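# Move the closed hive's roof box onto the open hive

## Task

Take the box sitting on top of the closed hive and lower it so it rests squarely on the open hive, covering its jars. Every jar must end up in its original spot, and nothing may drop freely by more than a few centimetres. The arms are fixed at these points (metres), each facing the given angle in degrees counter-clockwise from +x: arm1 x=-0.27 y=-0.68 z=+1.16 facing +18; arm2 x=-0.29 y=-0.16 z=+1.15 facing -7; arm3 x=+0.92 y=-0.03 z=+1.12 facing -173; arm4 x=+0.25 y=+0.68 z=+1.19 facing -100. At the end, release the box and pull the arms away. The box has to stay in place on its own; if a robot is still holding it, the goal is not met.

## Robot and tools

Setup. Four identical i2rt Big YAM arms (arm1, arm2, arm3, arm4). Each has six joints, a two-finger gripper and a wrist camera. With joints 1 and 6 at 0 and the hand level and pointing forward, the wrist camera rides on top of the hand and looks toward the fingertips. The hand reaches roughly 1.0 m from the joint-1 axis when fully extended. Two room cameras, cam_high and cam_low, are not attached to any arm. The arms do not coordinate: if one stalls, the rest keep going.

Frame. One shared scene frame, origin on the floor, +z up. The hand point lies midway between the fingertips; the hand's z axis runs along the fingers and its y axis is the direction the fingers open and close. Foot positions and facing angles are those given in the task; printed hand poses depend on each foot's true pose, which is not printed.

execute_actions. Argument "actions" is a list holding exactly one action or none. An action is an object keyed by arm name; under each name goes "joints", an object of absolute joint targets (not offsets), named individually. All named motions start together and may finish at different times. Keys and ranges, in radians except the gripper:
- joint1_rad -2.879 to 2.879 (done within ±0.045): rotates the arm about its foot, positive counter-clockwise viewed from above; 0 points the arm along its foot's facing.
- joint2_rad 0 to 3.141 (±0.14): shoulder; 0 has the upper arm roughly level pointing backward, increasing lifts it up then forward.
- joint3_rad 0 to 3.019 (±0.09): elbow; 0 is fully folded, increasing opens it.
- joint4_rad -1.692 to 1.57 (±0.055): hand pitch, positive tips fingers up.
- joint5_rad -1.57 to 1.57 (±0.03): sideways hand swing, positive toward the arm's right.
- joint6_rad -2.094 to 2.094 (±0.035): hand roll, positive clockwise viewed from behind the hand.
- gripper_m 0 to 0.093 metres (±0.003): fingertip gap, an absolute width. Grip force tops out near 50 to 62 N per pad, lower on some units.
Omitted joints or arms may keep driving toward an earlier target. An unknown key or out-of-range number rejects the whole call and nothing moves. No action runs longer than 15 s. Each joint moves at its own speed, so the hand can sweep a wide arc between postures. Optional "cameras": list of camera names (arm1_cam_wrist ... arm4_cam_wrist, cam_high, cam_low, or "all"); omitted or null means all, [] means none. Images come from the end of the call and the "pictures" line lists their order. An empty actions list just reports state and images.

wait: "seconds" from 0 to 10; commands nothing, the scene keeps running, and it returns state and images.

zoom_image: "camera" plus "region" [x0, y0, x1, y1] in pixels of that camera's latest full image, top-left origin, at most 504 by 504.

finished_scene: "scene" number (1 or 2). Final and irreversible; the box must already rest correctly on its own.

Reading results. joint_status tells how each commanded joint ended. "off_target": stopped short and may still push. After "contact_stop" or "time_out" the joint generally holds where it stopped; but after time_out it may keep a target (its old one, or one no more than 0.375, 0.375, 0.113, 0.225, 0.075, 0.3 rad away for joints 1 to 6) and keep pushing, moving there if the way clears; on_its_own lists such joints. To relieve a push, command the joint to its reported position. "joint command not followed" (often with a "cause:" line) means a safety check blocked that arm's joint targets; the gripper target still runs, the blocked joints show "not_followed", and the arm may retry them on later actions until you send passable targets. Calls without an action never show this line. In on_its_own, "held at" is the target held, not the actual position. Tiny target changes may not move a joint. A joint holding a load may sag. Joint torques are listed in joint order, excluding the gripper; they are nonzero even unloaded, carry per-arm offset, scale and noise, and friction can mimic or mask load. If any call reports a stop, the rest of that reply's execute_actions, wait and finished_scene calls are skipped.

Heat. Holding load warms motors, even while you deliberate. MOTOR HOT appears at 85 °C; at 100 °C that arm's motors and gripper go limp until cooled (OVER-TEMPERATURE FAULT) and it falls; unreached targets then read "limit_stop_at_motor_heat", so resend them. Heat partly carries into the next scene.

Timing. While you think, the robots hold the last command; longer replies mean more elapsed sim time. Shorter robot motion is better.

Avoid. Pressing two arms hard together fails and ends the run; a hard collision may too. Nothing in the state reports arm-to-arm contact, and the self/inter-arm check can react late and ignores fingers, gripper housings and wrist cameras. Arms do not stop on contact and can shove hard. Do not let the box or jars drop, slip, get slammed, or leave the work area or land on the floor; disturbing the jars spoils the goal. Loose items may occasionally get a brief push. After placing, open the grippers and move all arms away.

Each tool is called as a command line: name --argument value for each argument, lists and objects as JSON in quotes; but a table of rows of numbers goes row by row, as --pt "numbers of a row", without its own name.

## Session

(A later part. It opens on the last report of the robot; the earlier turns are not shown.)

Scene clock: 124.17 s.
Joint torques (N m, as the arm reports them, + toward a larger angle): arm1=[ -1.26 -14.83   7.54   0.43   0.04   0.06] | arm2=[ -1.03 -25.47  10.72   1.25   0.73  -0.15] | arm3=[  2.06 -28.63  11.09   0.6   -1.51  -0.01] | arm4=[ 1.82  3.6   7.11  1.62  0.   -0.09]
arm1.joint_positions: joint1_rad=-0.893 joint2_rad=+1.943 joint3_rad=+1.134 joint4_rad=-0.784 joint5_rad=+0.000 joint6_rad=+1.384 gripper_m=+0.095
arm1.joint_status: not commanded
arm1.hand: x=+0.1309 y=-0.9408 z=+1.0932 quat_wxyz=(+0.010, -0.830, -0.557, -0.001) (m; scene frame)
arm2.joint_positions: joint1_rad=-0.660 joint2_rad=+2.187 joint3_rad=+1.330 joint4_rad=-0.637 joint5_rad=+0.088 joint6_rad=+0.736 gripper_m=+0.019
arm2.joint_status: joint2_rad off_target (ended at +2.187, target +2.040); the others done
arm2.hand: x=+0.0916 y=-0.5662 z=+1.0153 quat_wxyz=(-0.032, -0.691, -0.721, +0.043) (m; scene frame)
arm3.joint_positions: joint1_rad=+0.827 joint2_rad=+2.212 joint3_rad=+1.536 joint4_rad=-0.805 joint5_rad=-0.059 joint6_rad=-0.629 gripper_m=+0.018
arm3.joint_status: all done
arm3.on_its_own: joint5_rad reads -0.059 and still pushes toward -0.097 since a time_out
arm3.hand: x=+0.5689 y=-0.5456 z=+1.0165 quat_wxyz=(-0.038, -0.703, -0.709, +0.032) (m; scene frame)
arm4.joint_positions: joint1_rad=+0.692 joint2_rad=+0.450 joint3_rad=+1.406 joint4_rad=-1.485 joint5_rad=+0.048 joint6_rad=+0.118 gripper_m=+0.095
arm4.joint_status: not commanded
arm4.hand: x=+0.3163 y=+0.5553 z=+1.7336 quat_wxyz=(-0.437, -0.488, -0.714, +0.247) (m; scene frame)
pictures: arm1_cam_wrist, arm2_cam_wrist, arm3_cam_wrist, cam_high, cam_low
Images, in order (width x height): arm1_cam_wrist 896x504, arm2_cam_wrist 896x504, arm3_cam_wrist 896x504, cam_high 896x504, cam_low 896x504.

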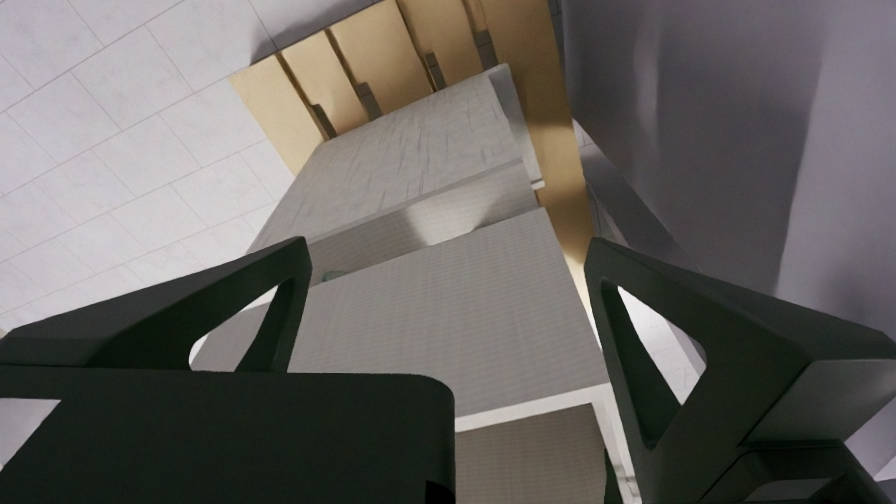

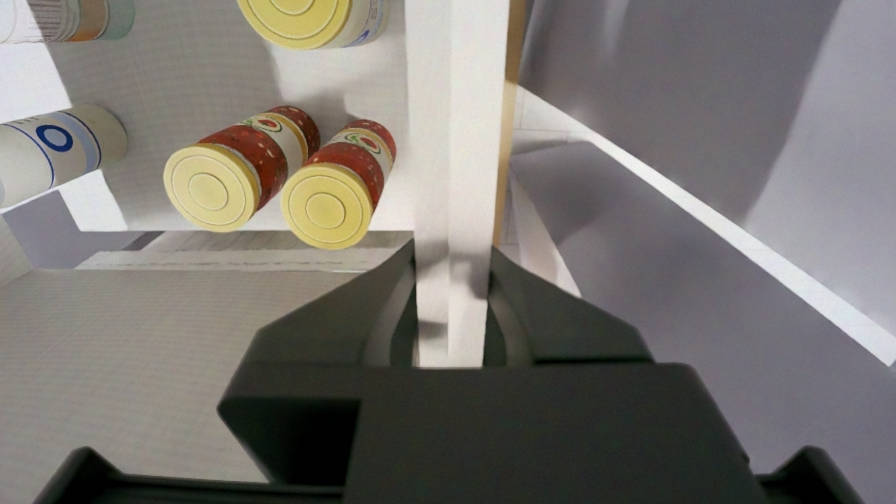

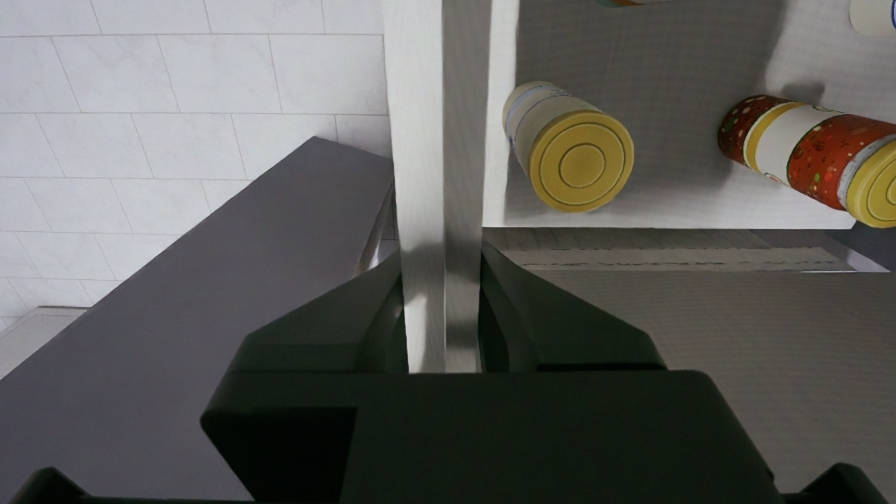

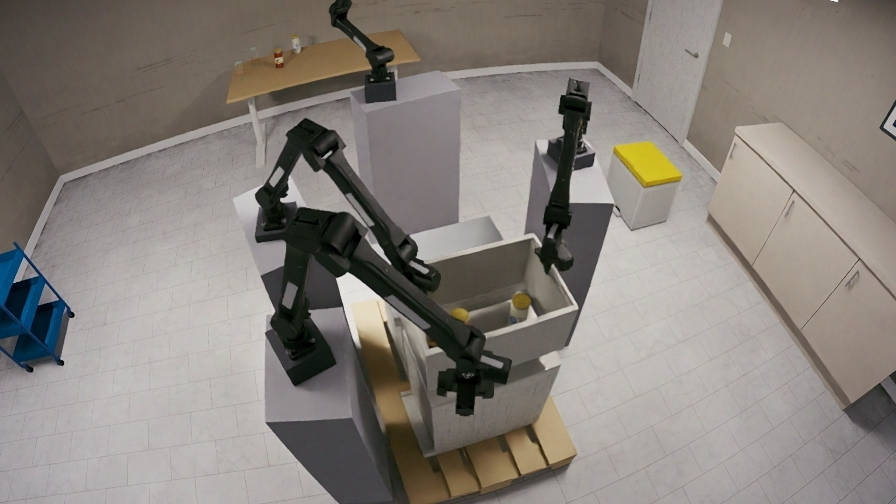

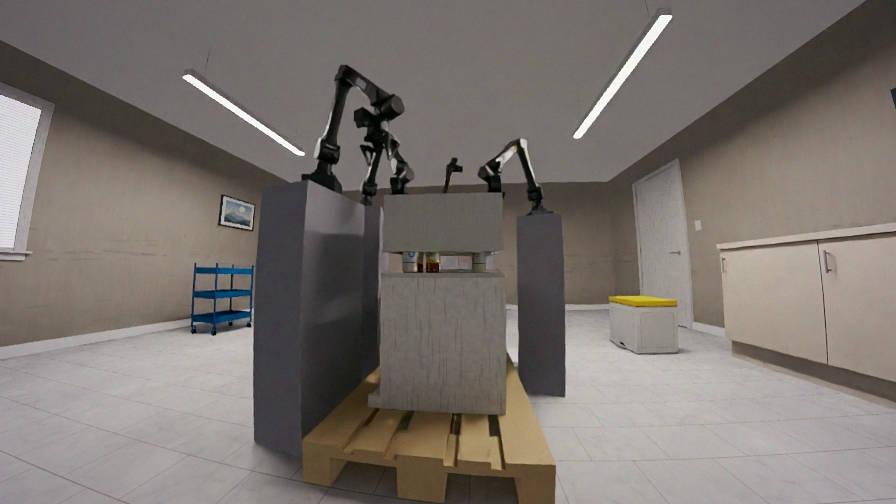

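execute_actions --actions '[{"arm2":{"joints":{"joint1_rad":-0.685,"joint2_rad":2.20,"joint3_rad":1.445,"joint4_rad":-0.508}},"arm3":{"joints":{"joint1_rad":0.858,"joint2_rad":2.23,"joint3_rad":1.647,"joint4_rad":-0.68}}}]' --cameras '["arm1_cam_wrist","arm2_cam_wrist","arm3_cam_wrist","cam_high","cam_low"]'

zoom_image --camera "cam_low" --region '[360, 190, 530, 310]'

Scene clock: 131.67 s.
Joint torques (N m, as the arm reports them, + toward a larger angle): arm1=[ -0.88 -15.     7.41   0.51   0.04   0.08] | arm2=[ -0.91 -23.78  13.12   1.39   0.56  -0.05] | arm3=[  1.42 -27.27  13.04   0.85  -1.2   -0.09] | arm4=[ 1.7   3.66  7.11  1.63  0.   -0.09]
arm1.joint_positions: joint1_rad=-0.893 joint2_rad=+1.943 joint3_rad=+1.134 joint4_rad=-0.784 joint5_rad=+0.000 joint6_rad=+1.384 gripper_m=+0.095
arm1.joint_status: not commanded
arm1.hand: x=+0.1309 y=-0.9408 z=+1.0932 quat_wxyz=(+0.010, -0.830, -0.557, -0.001) (m; scene frame)
arm2.joint_positions: joint1_rad=-0.674 joint2_rad=+2.319 joint3_rad=+1.367 joint4_rad=-0.516 joint5_rad=+0.092 joint6_rad=+0.724 gripper_m=+0.019
arm2.joint_status: all done
arm2.hand: x=+0.0926 y=-0.5793 z=+0.9548 quat_wxyz=(-0.044, -0.692, -0.719, +0.046) (m; scene frame)
arm3.joint_positions: joint1_rad=+0.836 joint2_rad=+2.326 joint3_rad=+1.561 joint4_rad=-0.689 joint5_rad=-0.068 joint6_rad=-0.621 gripper_m=+0.018
arm3.joint_status: all done
arm3.hand: x=+0.5684 y=-0.5589 z=+0.9577 quat_wxyz=(-0.045, -0.702, -0.709, +0.044) (m; scene frame)
arm4.joint_positions: joint1_rad=+0.692 joint2_rad=+0.450 joint3_rad=+1.406 joint4_rad=-1.485 joint5_rad=+0.048 joint6_rad=+0.118 gripper_m=+0.095
arm4.joint_status: not commanded
arm4.hand: x=+0.3163 y=+0.5553 z=+1.7336 quat_wxyz=(-0.437, -0.488, -0.714, +0.247) (m; scene frame)
pictures: arm1_cam_wrist, arm2_cam_wrist, arm3_cam_wrist, cam_high, cam_low
Images, in order (width x height): arm1_cam_wrist 896x504, arm2_cam_wrist 896x504, arm3_cam_wrist 896x504, cam_high 896x504, cam_low 896x504.

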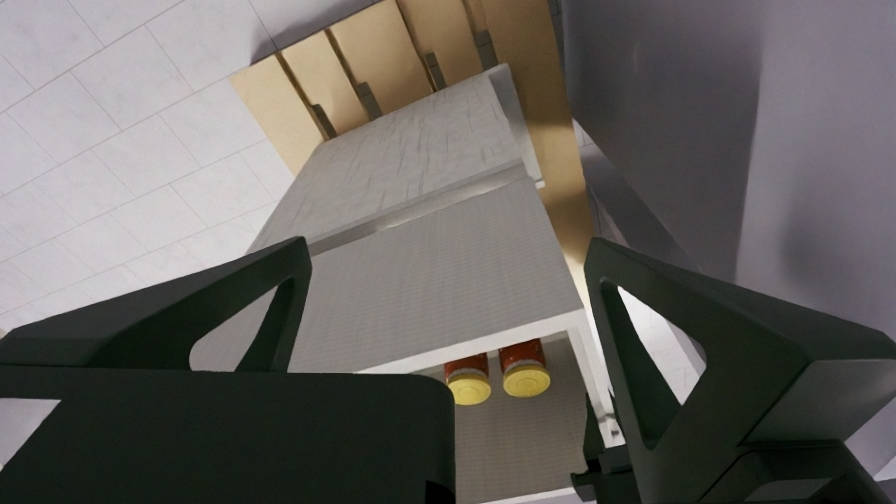

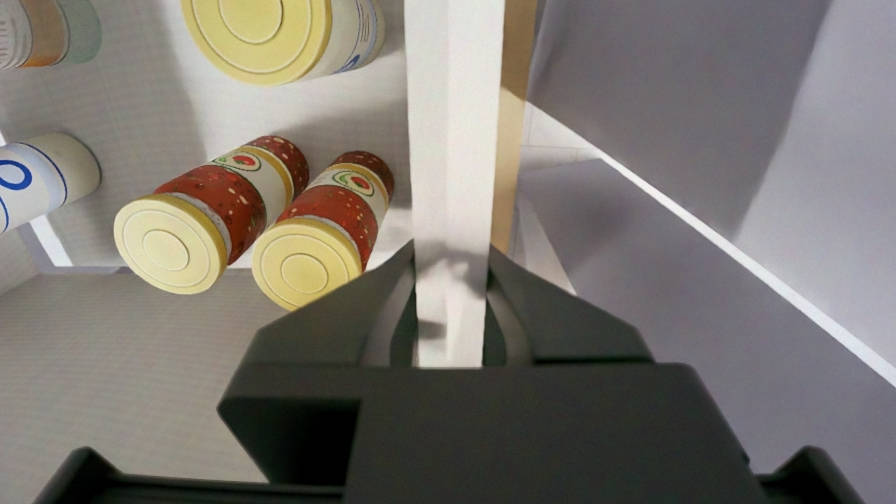

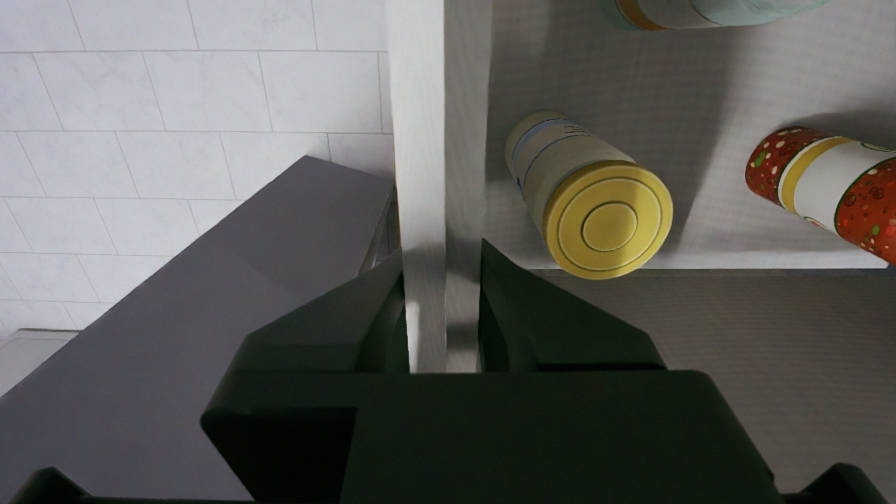

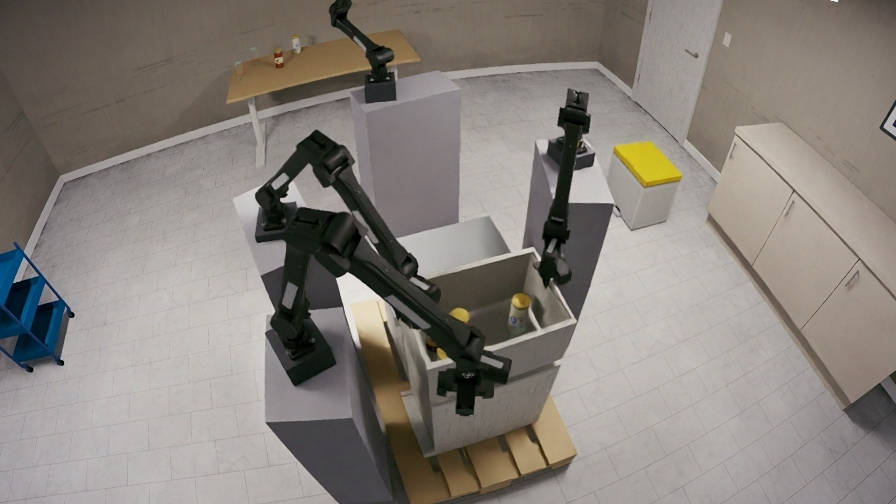

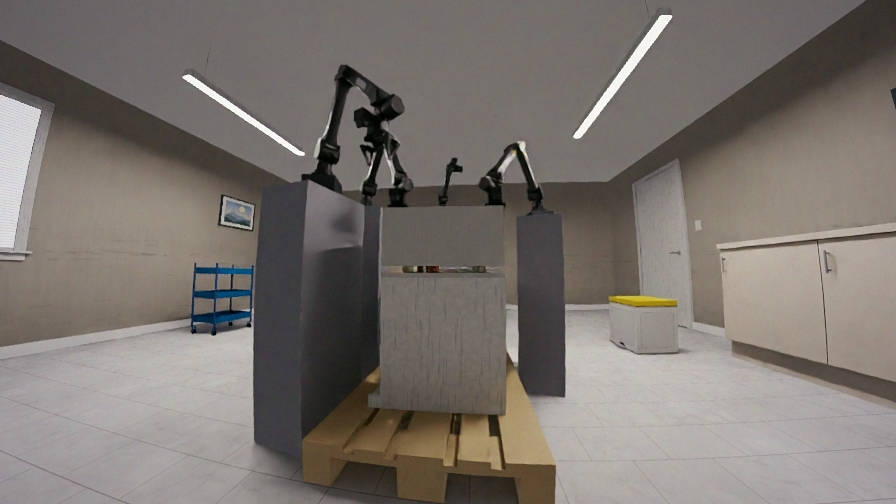

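Region (360, 190, 530, 310) of cam_low's 896x504 image, scaled by 2.965, with more detail than that image has; it fills the top 356 rows of this view, and the rest is white.

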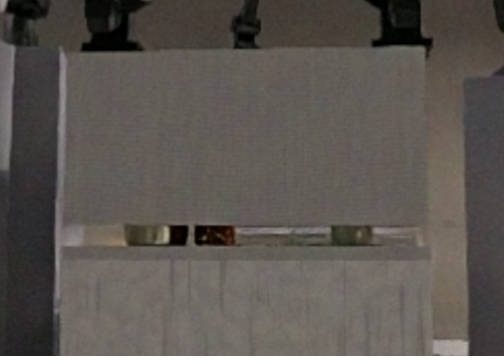

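zoom_image --camera "arm3_cam_wrist" --region '[640, 230, 896, 300]'

zoom_image --camera "arm2_cam_wrist" --region '[0, 220, 256, 300]'

zoom_image --camera "arm1_cam_wrist" --region '[300, 130, 600, 280]'

Region (640, 230, 896, 300) of arm3_cam_wrist's 896x504 image, scaled by 1.969, with more detail than that image has; it fills the top 138 rows of this view, and the rest is white.

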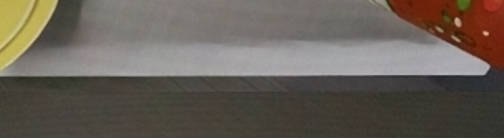

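Region (0, 220, 256, 300) of arm2_cam_wrist's 896x504 image, scaled by 1.969, with more detail than that image has; it fills the top 158 rows of this view, and the rest is white.

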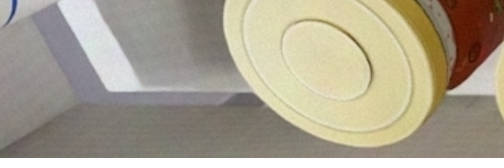

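Region (300, 130, 600, 280) of arm1_cam_wrist's 896x504 image, scaled by 1.680, with more detail than that image has.

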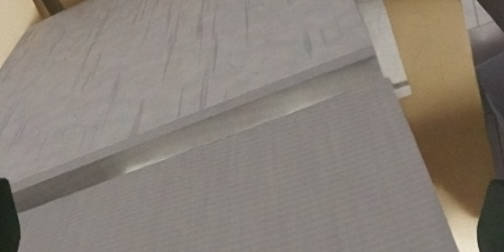

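execute_actions --actions '[{"arm2":{"joints":{"joint1_rad":-0.69,"joint2_rad":2.30,"joint3_rad":1.478,"joint4_rad":-0.444}},"arm3":{"joints":{"joint1_rad":0.862,"joint2_rad":2.316,"joint3_rad":1.666,"joint4_rad":-0.618}}}]' --cameras '["arm1_cam_wrist","arm2_cam_wrist","arm3_cam_wrist","cam_high","cam_low"]'

zoom_image --camera "cam_low" --region '[360, 190, 530, 310]'

zoom_image --camera "arm1_cam_wrist" --region '[300, 110, 600, 280]'

Scene clock: 141.40 s.
Joint torques (N m, as the arm reports them, + toward a larger angle): arm1=[ -1.03 -15.25   7.35   0.48   0.05   0.06] | arm2=[ -0.93 -22.59  12.48   1.75   0.32  -0.03] | arm3=[  1.39 -25.6   12.58   1.09  -0.94  -0.09] | arm4=[ 1.73  3.54  7.11  1.64  0.01 -0.09]
arm1.joint_positions: joint1_rad=-0.893 joint2_rad=+1.943 joint3_rad=+1.134 joint4_rad=-0.784 joint5_rad=+0.000 joint6_rad=+1.384 gripper_m=+0.095
arm1.joint_status: not commanded
arm1.hand: x=+0.1309 y=-0.9408 z=+1.0932 quat_wxyz=(+0.010, -0.830, -0.557, -0.001) (m; scene frame)
arm2.joint_positions: joint1_rad=-0.680 joint2_rad=+2.398 joint3_rad=+1.403 joint4_rad=-0.460 joint5_rad=+0.098 joint6_rad=+0.722 gripper_m=+0.019
arm2.joint_status: all done
arm2.hand: x=+0.0941 y=-0.5870 z=+0.9214 quat_wxyz=(-0.051, -0.693, -0.717, +0.049) (m; scene frame)
arm3.joint_positions: joint1_rad=+0.842 joint2_rad=+2.388 joint3_rad=+1.583 joint4_rad=-0.633 joint5_rad=-0.075 joint6_rad=-0.620 gripper_m=+0.018
arm3.joint_status: all done
arm3.hand: x=+0.5687 y=-0.5669 z=+0.9276 quat_wxyz=(-0.050, -0.700, -0.711, +0.051) (m; scene frame)
arm4.joint_positions: joint1_rad=+0.692 joint2_rad=+0.450 joint3_rad=+1.406 joint4_rad=-1.485 joint5_rad=+0.048 joint6_rad=+0.118 gripper_m=+0.095
arm4.joint_status: not commanded
arm4.hand: x=+0.3163 y=+0.5553 z=+1.7336 quat_wxyz=(-0.437, -0.488, -0.714, +0.247) (m; scene frame)
pictures: arm1_cam_wrist, arm2_cam_wrist, arm3_cam_wrist, cam_high, cam_low
Images, in order (width x height): arm1_cam_wrist 896x504, arm2_cam_wrist 896x504, arm3_cam_wrist 896x504, cam_high 896x504, cam_low 896x504.

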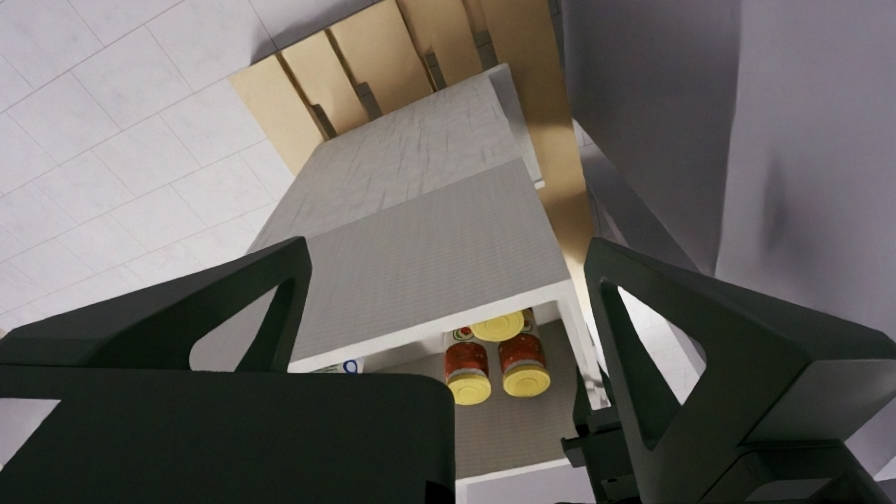

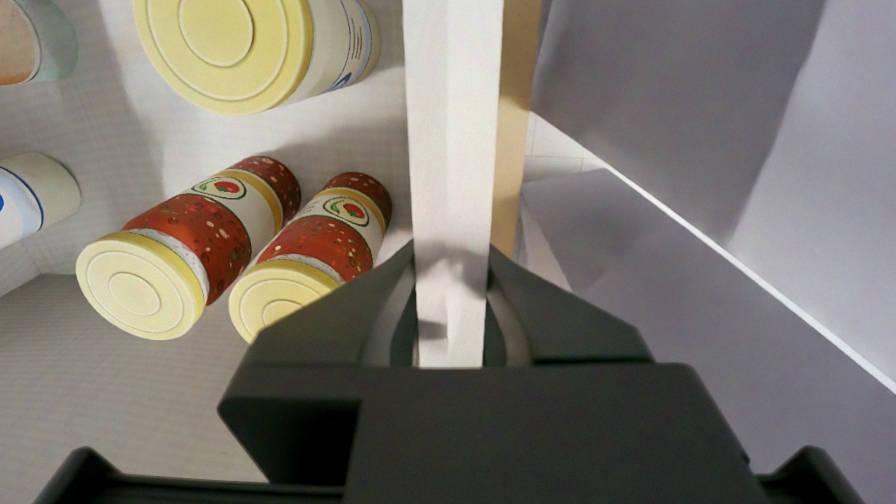

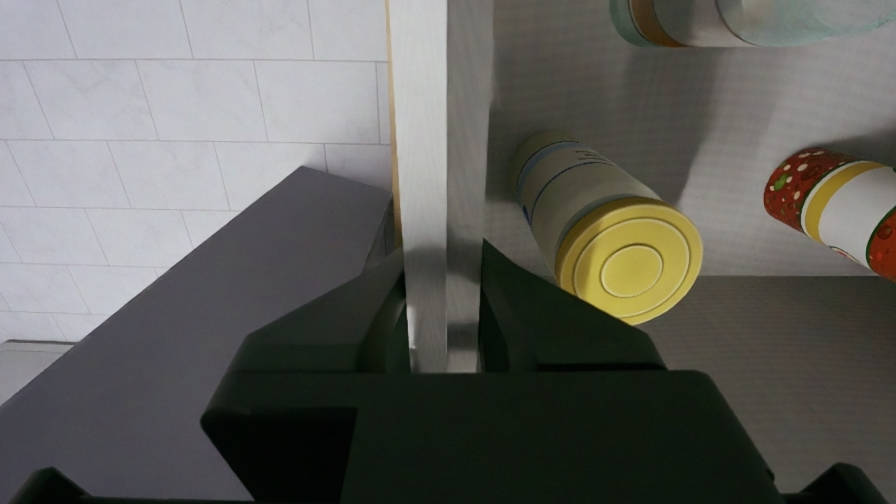

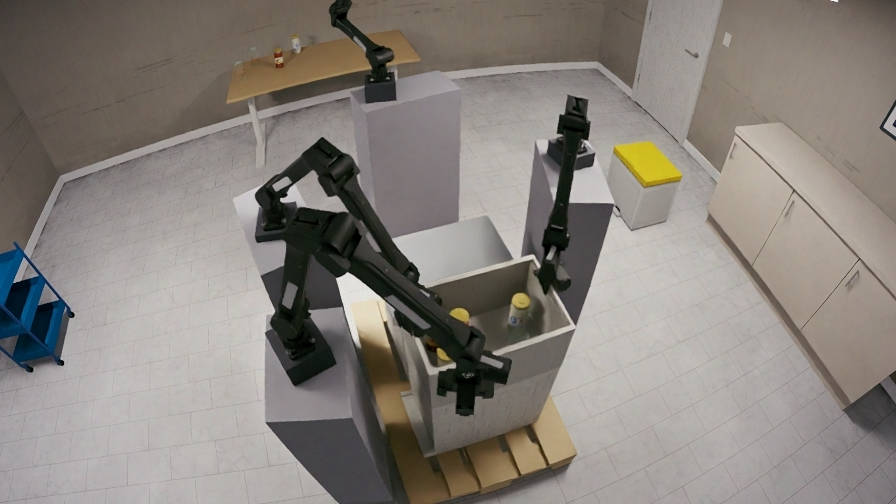

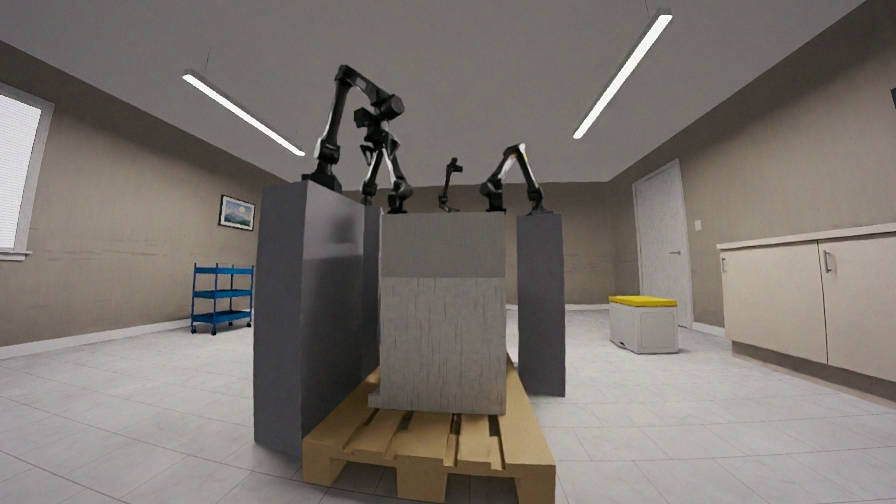

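Region (360, 190, 530, 310) of cam_low's 896x504 image, scaled by 2.965, with more detail than that image has; it fills the top 356 rows of this view, and the rest is white.

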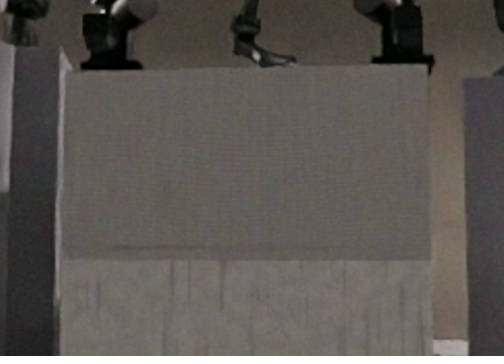

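Region (300, 110, 600, 280) of arm1_cam_wrist's 896x504 image, scaled by 1.680, with more detail than that image has; it fills the top 286 rows of this view, and the rest is white.

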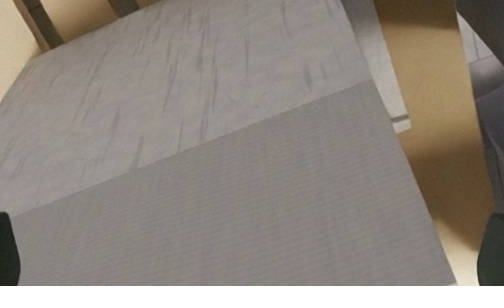

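execute_actions --actions '[{"arm2":{"joints":{"joint1_rad":-0.682,"joint2_rad":2.40,"joint3_rad":1.415,"joint4_rad":-0.455,"joint5_rad":0.098}},"arm3":{"joints":{"joint1_rad":0.845,"joint2_rad":2.40,"joint3_rad":1.595,"joint4_rad":-0.625,"joint5_rad":-0.075}}}]' --cameras '["arm1_cam_wrist","cam_high","cam_low"]'

zoom_image --camera "cam_low" --region '[360, 190, 530, 310]'

Scene clock: 144.47 s.
Joint torques (N m, as the arm reports them, + toward a larger angle): arm1=[ -0.83 -14.86   7.53   0.43   0.01   0.08] | arm2=[ -0.25 -15.97   6.66   1.25   0.1   -0.03] | arm3=[  0.23 -19.02   7.22   0.81  -0.2   -0.1 ] | arm4=[ 1.8   3.65  7.16  1.62  0.   -0.09]
arm1.joint_positions: joint1_rad=-0.893 joint2_rad=+1.943 joint3_rad=+1.134 joint4_rad=-0.784 joint5_rad=+0.000 joint6_rad=+1.384 gripper_m=+0.095
arm1.joint_status: not commanded
arm1.hand: x=+0.1309 y=-0.9408 z=+1.0932 quat_wxyz=(+0.010, -0.830, -0.557, -0.001) (m; scene frame)
arm2.joint_positions: joint1_rad=-0.680 joint2_rad=+2.401 joint3_rad=+1.403 joint4_rad=-0.460 joint5_rad=+0.097 joint6_rad=+0.722 gripper_m=+0.019
arm2.joint_status: all done
arm2.hand: x=+0.0933 y=-0.5858 z=+0.9192 quat_wxyz=(-0.049, -0.693, -0.717, +0.048) (m; scene frame)
arm3.joint_positions: joint1_rad=+0.842 joint2_rad=+2.392 joint3_rad=+1.582 joint4_rad=-0.633 joint5_rad=-0.072 joint6_rad=-0.620 gripper_m=+0.018
arm3.joint_status: all done
arm3.hand: x=+0.5692 y=-0.5653 z=+0.9250 quat_wxyz=(-0.048, -0.700, -0.711, +0.049) (m; scene frame)
arm4.joint_positions: joint1_rad=+0.692 joint2_rad=+0.450 joint3_rad=+1.406 joint4_rad=-1.485 joint5_rad=+0.048 joint6_rad=+0.118 gripper_m=+0.095
arm4.joint_status: not commanded
arm4.hand: x=+0.3163 y=+0.5553 z=+1.7336 quat_wxyz=(-0.437, -0.488, -0.714, +0.247) (m; scene frame)
pictures: arm1_cam_wrist, cam_high, cam_low
Images, in order (width x height): arm1_cam_wrist 896x504, cam_high 896x504, cam_low 896x504.

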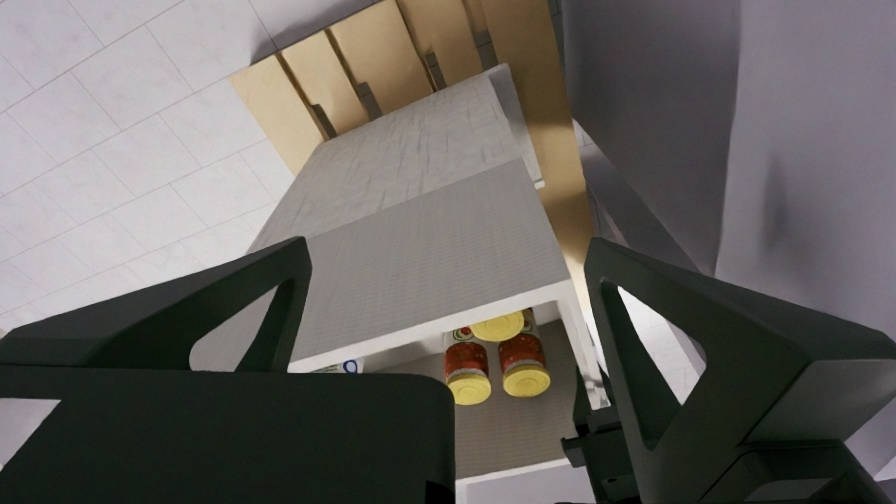

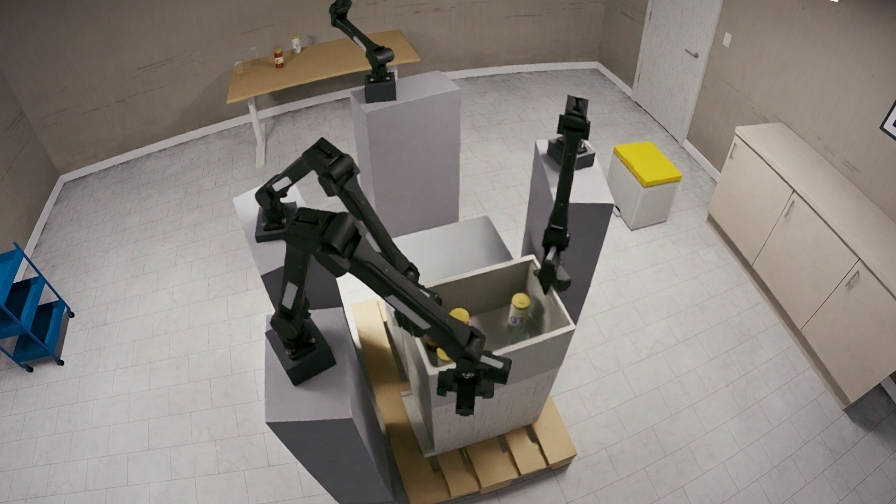

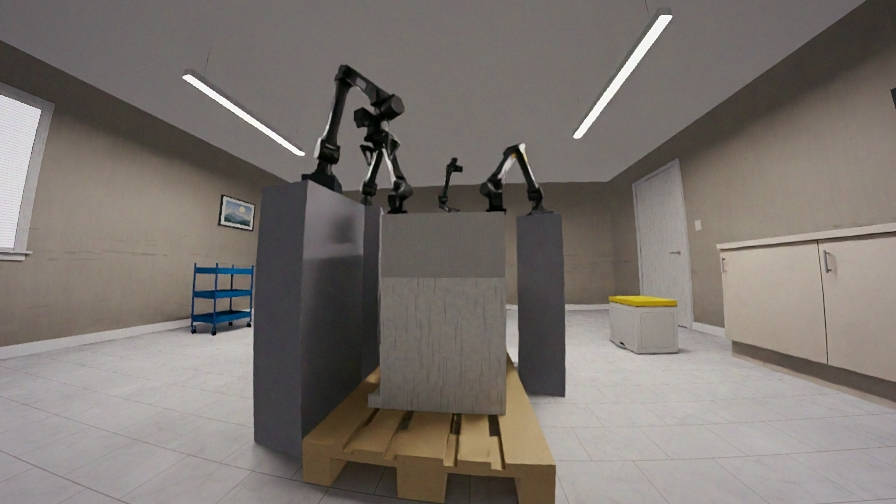

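Region (360, 190, 530, 310) of cam_low's 896x504 image, scaled by 2.965, with more detail than that image has; it fills the top 356 rows of this view, and the rest is white.

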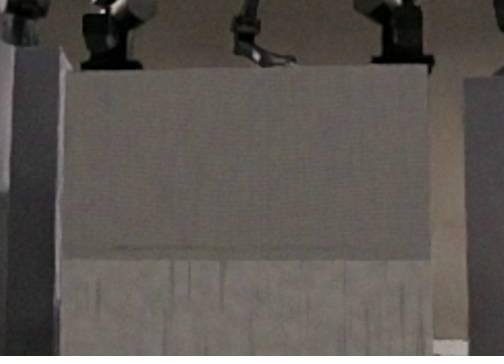

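execute_actions --actions '[{"arm2":{"joints":{"gripper_m":0.07}},"arm3":{"joints":{"gripper_m":0.07}},"arm1":{"joints":{"joint2_rad":1.6,"joint3_rad":1.0}}}]' --cameras '["arm2_cam_wrist","arm3_cam_wrist"]'

execute_actions --actions '[{"arm2":{"joints":{"joint2_rad":2.22,"joint3_rad":1.39,"joint4_rad":-0.63}},"arm3":{"joints":{"joint2_rad":2.22,"joint3_rad":1.575,"joint4_rad":-0.80}},"arm1":{"joints":{"joint2_rad":1.2,"joint3_rad":0.9}}}]' --cameras '["arm2_cam_wrist","arm3_cam_wrist","cam_high","cam_low"]'

Scene clock: 148.77 s.
Joint torques (N m, as the arm reports them, + toward a larger angle): arm1=[ -1.43 -10.96   9.3    0.59   0.05   0.06] | arm2=[ -0.25 -15.98   6.8    1.29   0.1   -0.03] | arm3=[  0.19 -19.39   7.28   0.81  -0.21  -0.1 ] | arm4=[ 1.81  3.52  7.1   1.65  0.   -0.09]
arm1.joint_positions: joint1_rad=-0.893 joint2_rad=+1.590 joint3_rad=+0.980 joint4_rad=-0.782 joint5_rad=+0.000 joint6_rad=+1.385 gripper_m=+0.095
arm1.joint_status: all done
arm1.hand: x=+0.1071 y=-0.9267 z=+1.2038 quat_wxyz=(-0.082, -0.827, -0.555, -0.040) (m; scene frame)
arm2.joint_positions: joint1_rad=-0.680 joint2_rad=+2.401 joint3_rad=+1.403 joint4_rad=-0.460 joint5_rad=+0.097 joint6_rad=+0.722 gripper_m=+0.070
arm2.joint_status: all done
arm2.hand: x=+0.0933 y=-0.5858 z=+0.9192 quat_wxyz=(-0.049, -0.693, -0.717, +0.048) (m; scene frame)
arm3.joint_positions: joint1_rad=+0.842 joint2_rad=+2.392 joint3_rad=+1.582 joint4_rad=-0.633 joint5_rad=-0.072 joint6_rad=-0.620 gripper_m=+0.070
arm3.joint_status: all done
arm3.hand: x=+0.5692 y=-0.5653 z=+0.9250 quat_wxyz=(-0.048, -0.700, -0.711, +0.049) (m; scene frame)
arm4.joint_positions: joint1_rad=+0.692 joint2_rad=+0.450 joint3_rad=+1.406 joint4_rad=-1.485 joint5_rad=+0.048 joint6_rad=+0.118 gripper_m=+0.095
arm4.joint_status: not commanded
arm4.hand: x=+0.3163 y=+0.5553 z=+1.7336 quat_wxyz=(-0.437, -0.488, -0.714, +0.247) (m; scene frame)
pictures: arm2_cam_wrist, arm3_cam_wrist
Images, in order (width x height): arm2_cam_wrist 896x504, arm3_cam_wrist 896x504.

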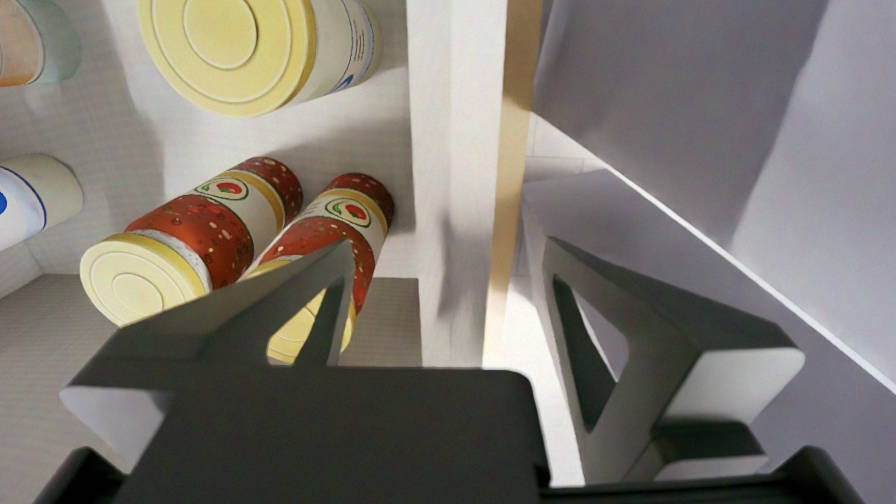

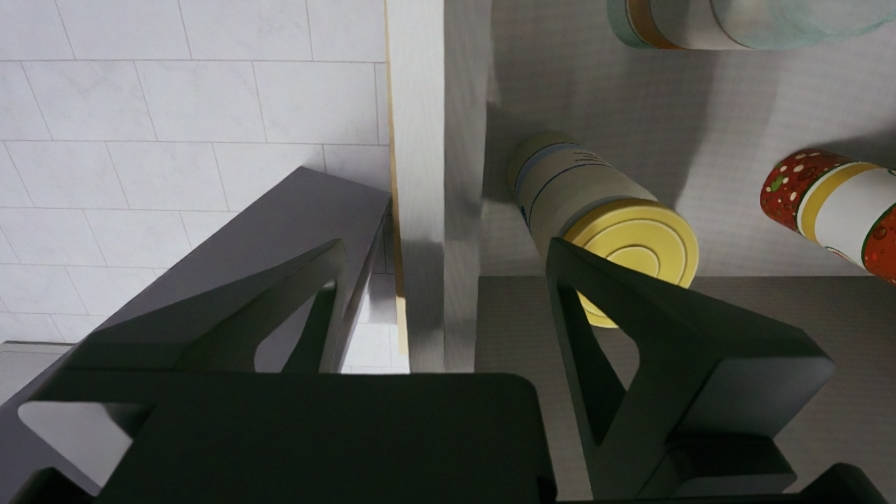

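Scene clock: 150.00 s.
Joint torques (N m, as the arm reports them, + toward a larger angle): arm1=[-1.5  -5.98 11.3   1.22  0.03  0.05] | arm2=[ -0.36 -15.17   7.42   0.51   0.1   -0.03] | arm3=[  0.23 -17.52   8.08  -0.18  -0.2   -0.09] | arm4=[ 1.77  3.53  7.14  1.63  0.   -0.1 ]
arm1.joint_positions: joint1_rad=-0.893 joint2_rad=+1.187 joint3_rad=+0.876 joint4_rad=-0.782 joint5_rad=+0.000 joint6_rad=+1.385 gripper_m=+0.095
arm1.joint_status: all done
arm1.hand: x=+0.0775 y=-0.9088 z=+1.3281 quat_wxyz=(-0.217, -0.807, -0.540, -0.098) (m; scene frame)
arm2.joint_positions: joint1_rad=-0.680 joint2_rad=+2.217 joint3_rad=+1.383 joint4_rad=-0.616 joint5_rad=+0.097 joint6_rad=+0.722 gripper_m=+0.070
arm2.joint_status: all done
arm2.hand: x=+0.0997 y=-0.5932 z=+1.0139 quat_wxyz=(-0.053, -0.693, -0.717, +0.049) (m; scene frame)
arm3.joint_positions: joint1_rad=+0.842 joint2_rad=+2.199 joint3_rad=+1.565 joint4_rad=-0.783 joint5_rad=-0.072 joint6_rad=-0.620 gripper_m=+0.070
arm3.joint_status: all done
arm3.hand: x=+0.5650 y=-0.5701 z=+1.0347 quat_wxyz=(-0.051, -0.699, -0.711, +0.062) (m; scene frame)
arm4.joint_positions: joint1_rad=+0.692 joint2_rad=+0.450 joint3_rad=+1.406 joint4_rad=-1.485 joint5_rad=+0.048 joint6_rad=+0.118 gripper_m=+0.095
arm4.joint_status: not commanded
arm4.hand: x=+0.3163 y=+0.5553 z=+1.7336 quat_wxyz=(-0.437, -0.488, -0.714, +0.247) (m; scene frame)
pictures: arm2_cam_wrist, arm3_cam_wrist, cam_high, cam_low
Images, in order (width x height): arm2_cam_wrist 896x504, arm3_cam_wrist 896x504, cam_high 896x504, cam_low 896x504.

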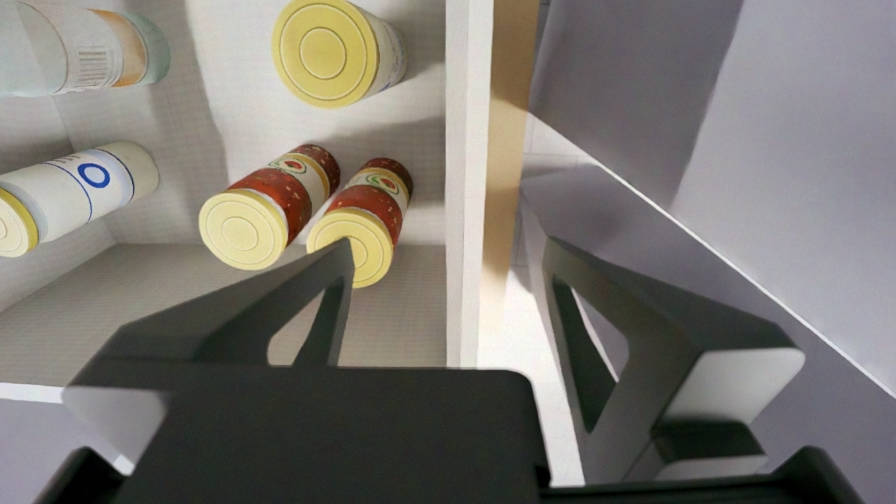

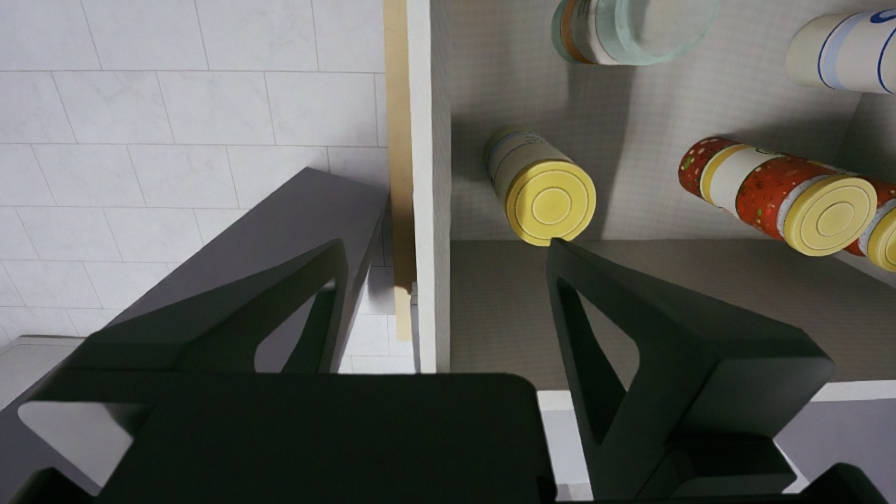

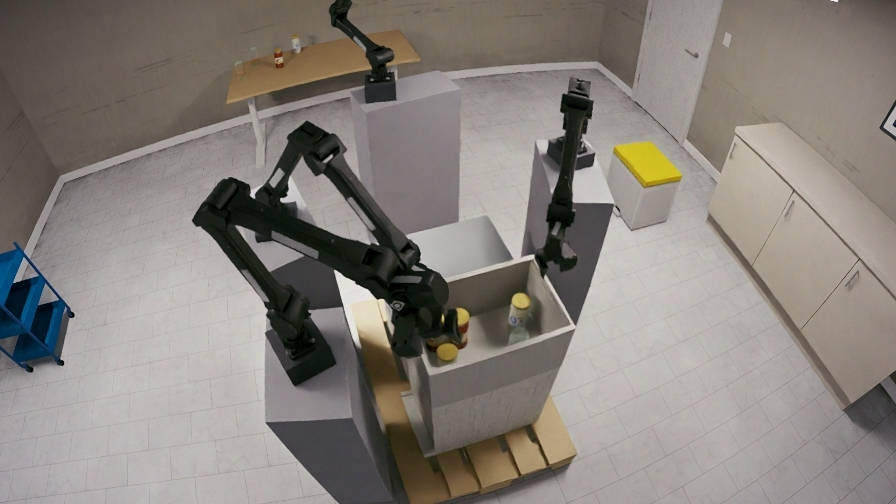

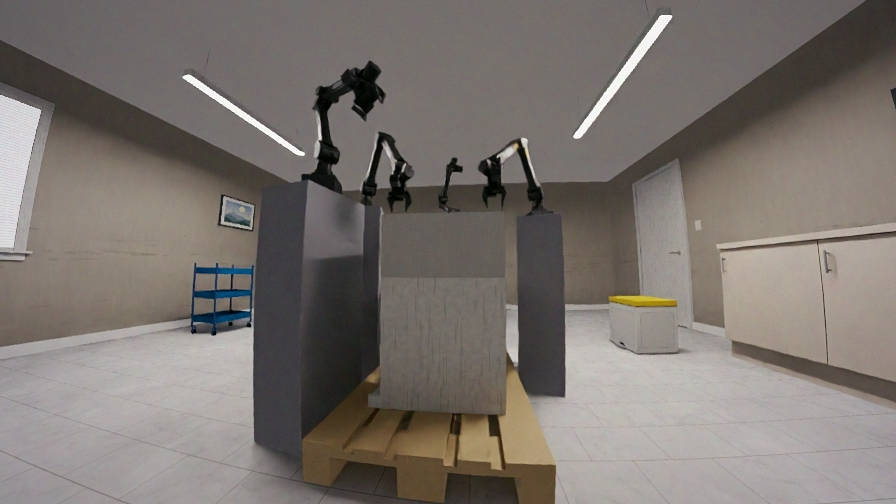

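execute_actions --actions '[{"arm2":{"joints":{"joint1_rad":-0.3,"joint2_rad":1.3,"joint3_rad":0.9,"joint4_rad":-1.0}},"arm3":{"joints":{"joint1_rad":0.6,"joint2_rad":1.3,"joint3_rad":0.9,"joint4_rad":-1.0}}}]' --cameras '["cam_high","cam_low"]'

Scene clock: 152.53 s.
Joint torques (N m, as the arm reports them, + toward a larger angle): arm1=[-1.26 -6.2  11.24  1.04  0.04  0.04] | arm2=[-0.66 -7.42  9.2   0.65  0.12 -0.03] | arm3=[-0.43 -8.22  7.93  0.   -0.16 -0.1 ] | arm4=[ 1.75  3.62  7.1   1.63  0.01 -0.09]
arm1.joint_positions: joint1_rad=-0.893 joint2_rad=+1.187 joint3_rad=+0.876 joint4_rad=-0.782 joint5_rad=+0.000 joint6_rad=+1.385 gripper_m=+0.095
arm1.joint_status: not commanded
arm1.hand: x=+0.0775 y=-0.9088 z=+1.3281 quat_wxyz=(-0.217, -0.807, -0.540, -0.098) (m; scene frame)
arm2.joint_positions: joint1_rad=-0.295 joint2_rad=+1.305 joint3_rad=+0.904 joint4_rad=-0.986 joint5_rad=+0.096 joint6_rad=+0.721 gripper_m=+0.070
arm2.joint_status: all done
arm2.hand: x=+0.0492 y=-0.3304 z=+1.2745 quat_wxyz=(-0.093, -0.544, -0.834, +0.031) (m; scene frame)
arm3.joint_positions: joint1_rad=+0.605 joint2_rad=+1.305 joint3_rad=+0.906 joint4_rad=-0.986 joint5_rad=-0.073 joint6_rad=-0.620 gripper_m=+0.070
arm3.joint_status: all done
arm3.hand: x=+0.6411 y=-0.3004 z=+1.2336 quat_wxyz=(-0.042, -0.777, -0.623, +0.083) (m; scene frame)
arm4.joint_positions: joint1_rad=+0.692 joint2_rad=+0.450 joint3_rad=+1.406 joint4_rad=-1.485 joint5_rad=+0.048 joint6_rad=+0.118 gripper_m=+0.095
arm4.joint_status: not commanded
arm4.hand: x=+0.3163 y=+0.5553 z=+1.7336 quat_wxyz=(-0.437, -0.488, -0.714, +0.247) (m; scene frame)
pictures: cam_high, cam_low
Images, in order (width x height): cam_high 896x504, cam_low 896x504.

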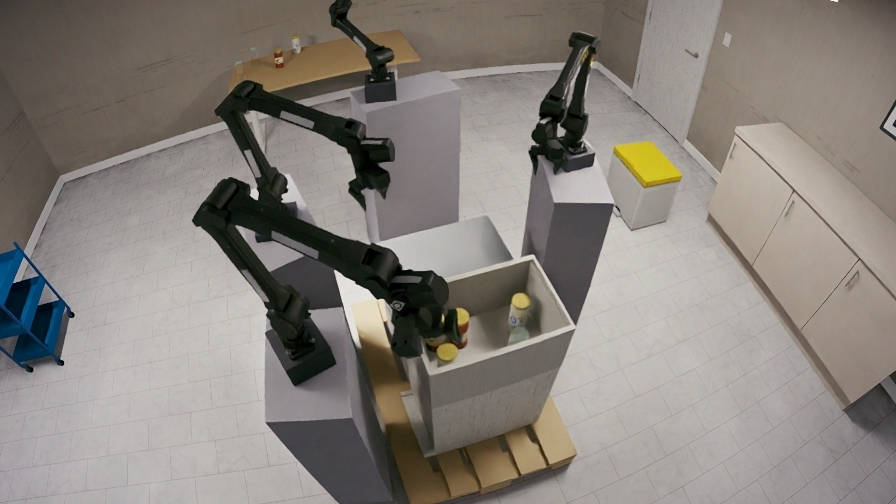

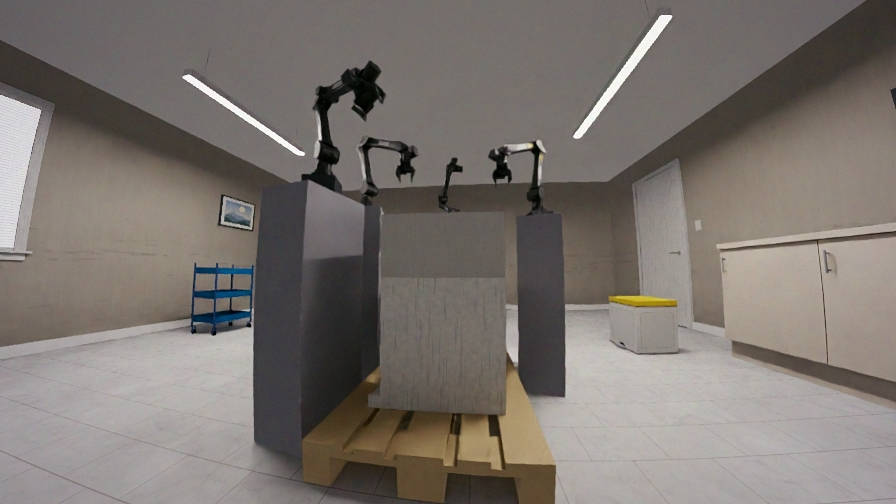

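zoom_image --camera "cam_high" --region '[400, 300, 600, 440]'

Region (400, 300, 600, 440) of cam_high's 896x504 image, scaled by 2.520, with more detail than that image has; it fills the top 353 rows of this view, and the rest is white.

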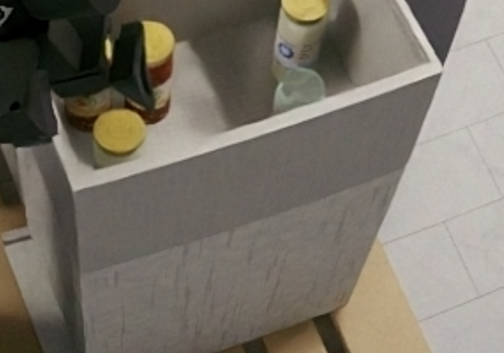

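The box sits flush on the hive, the jars are untouched and the arms are clear, so I'm ending the scene.

finished_scene --scene 2

The scene is finished: the task was done.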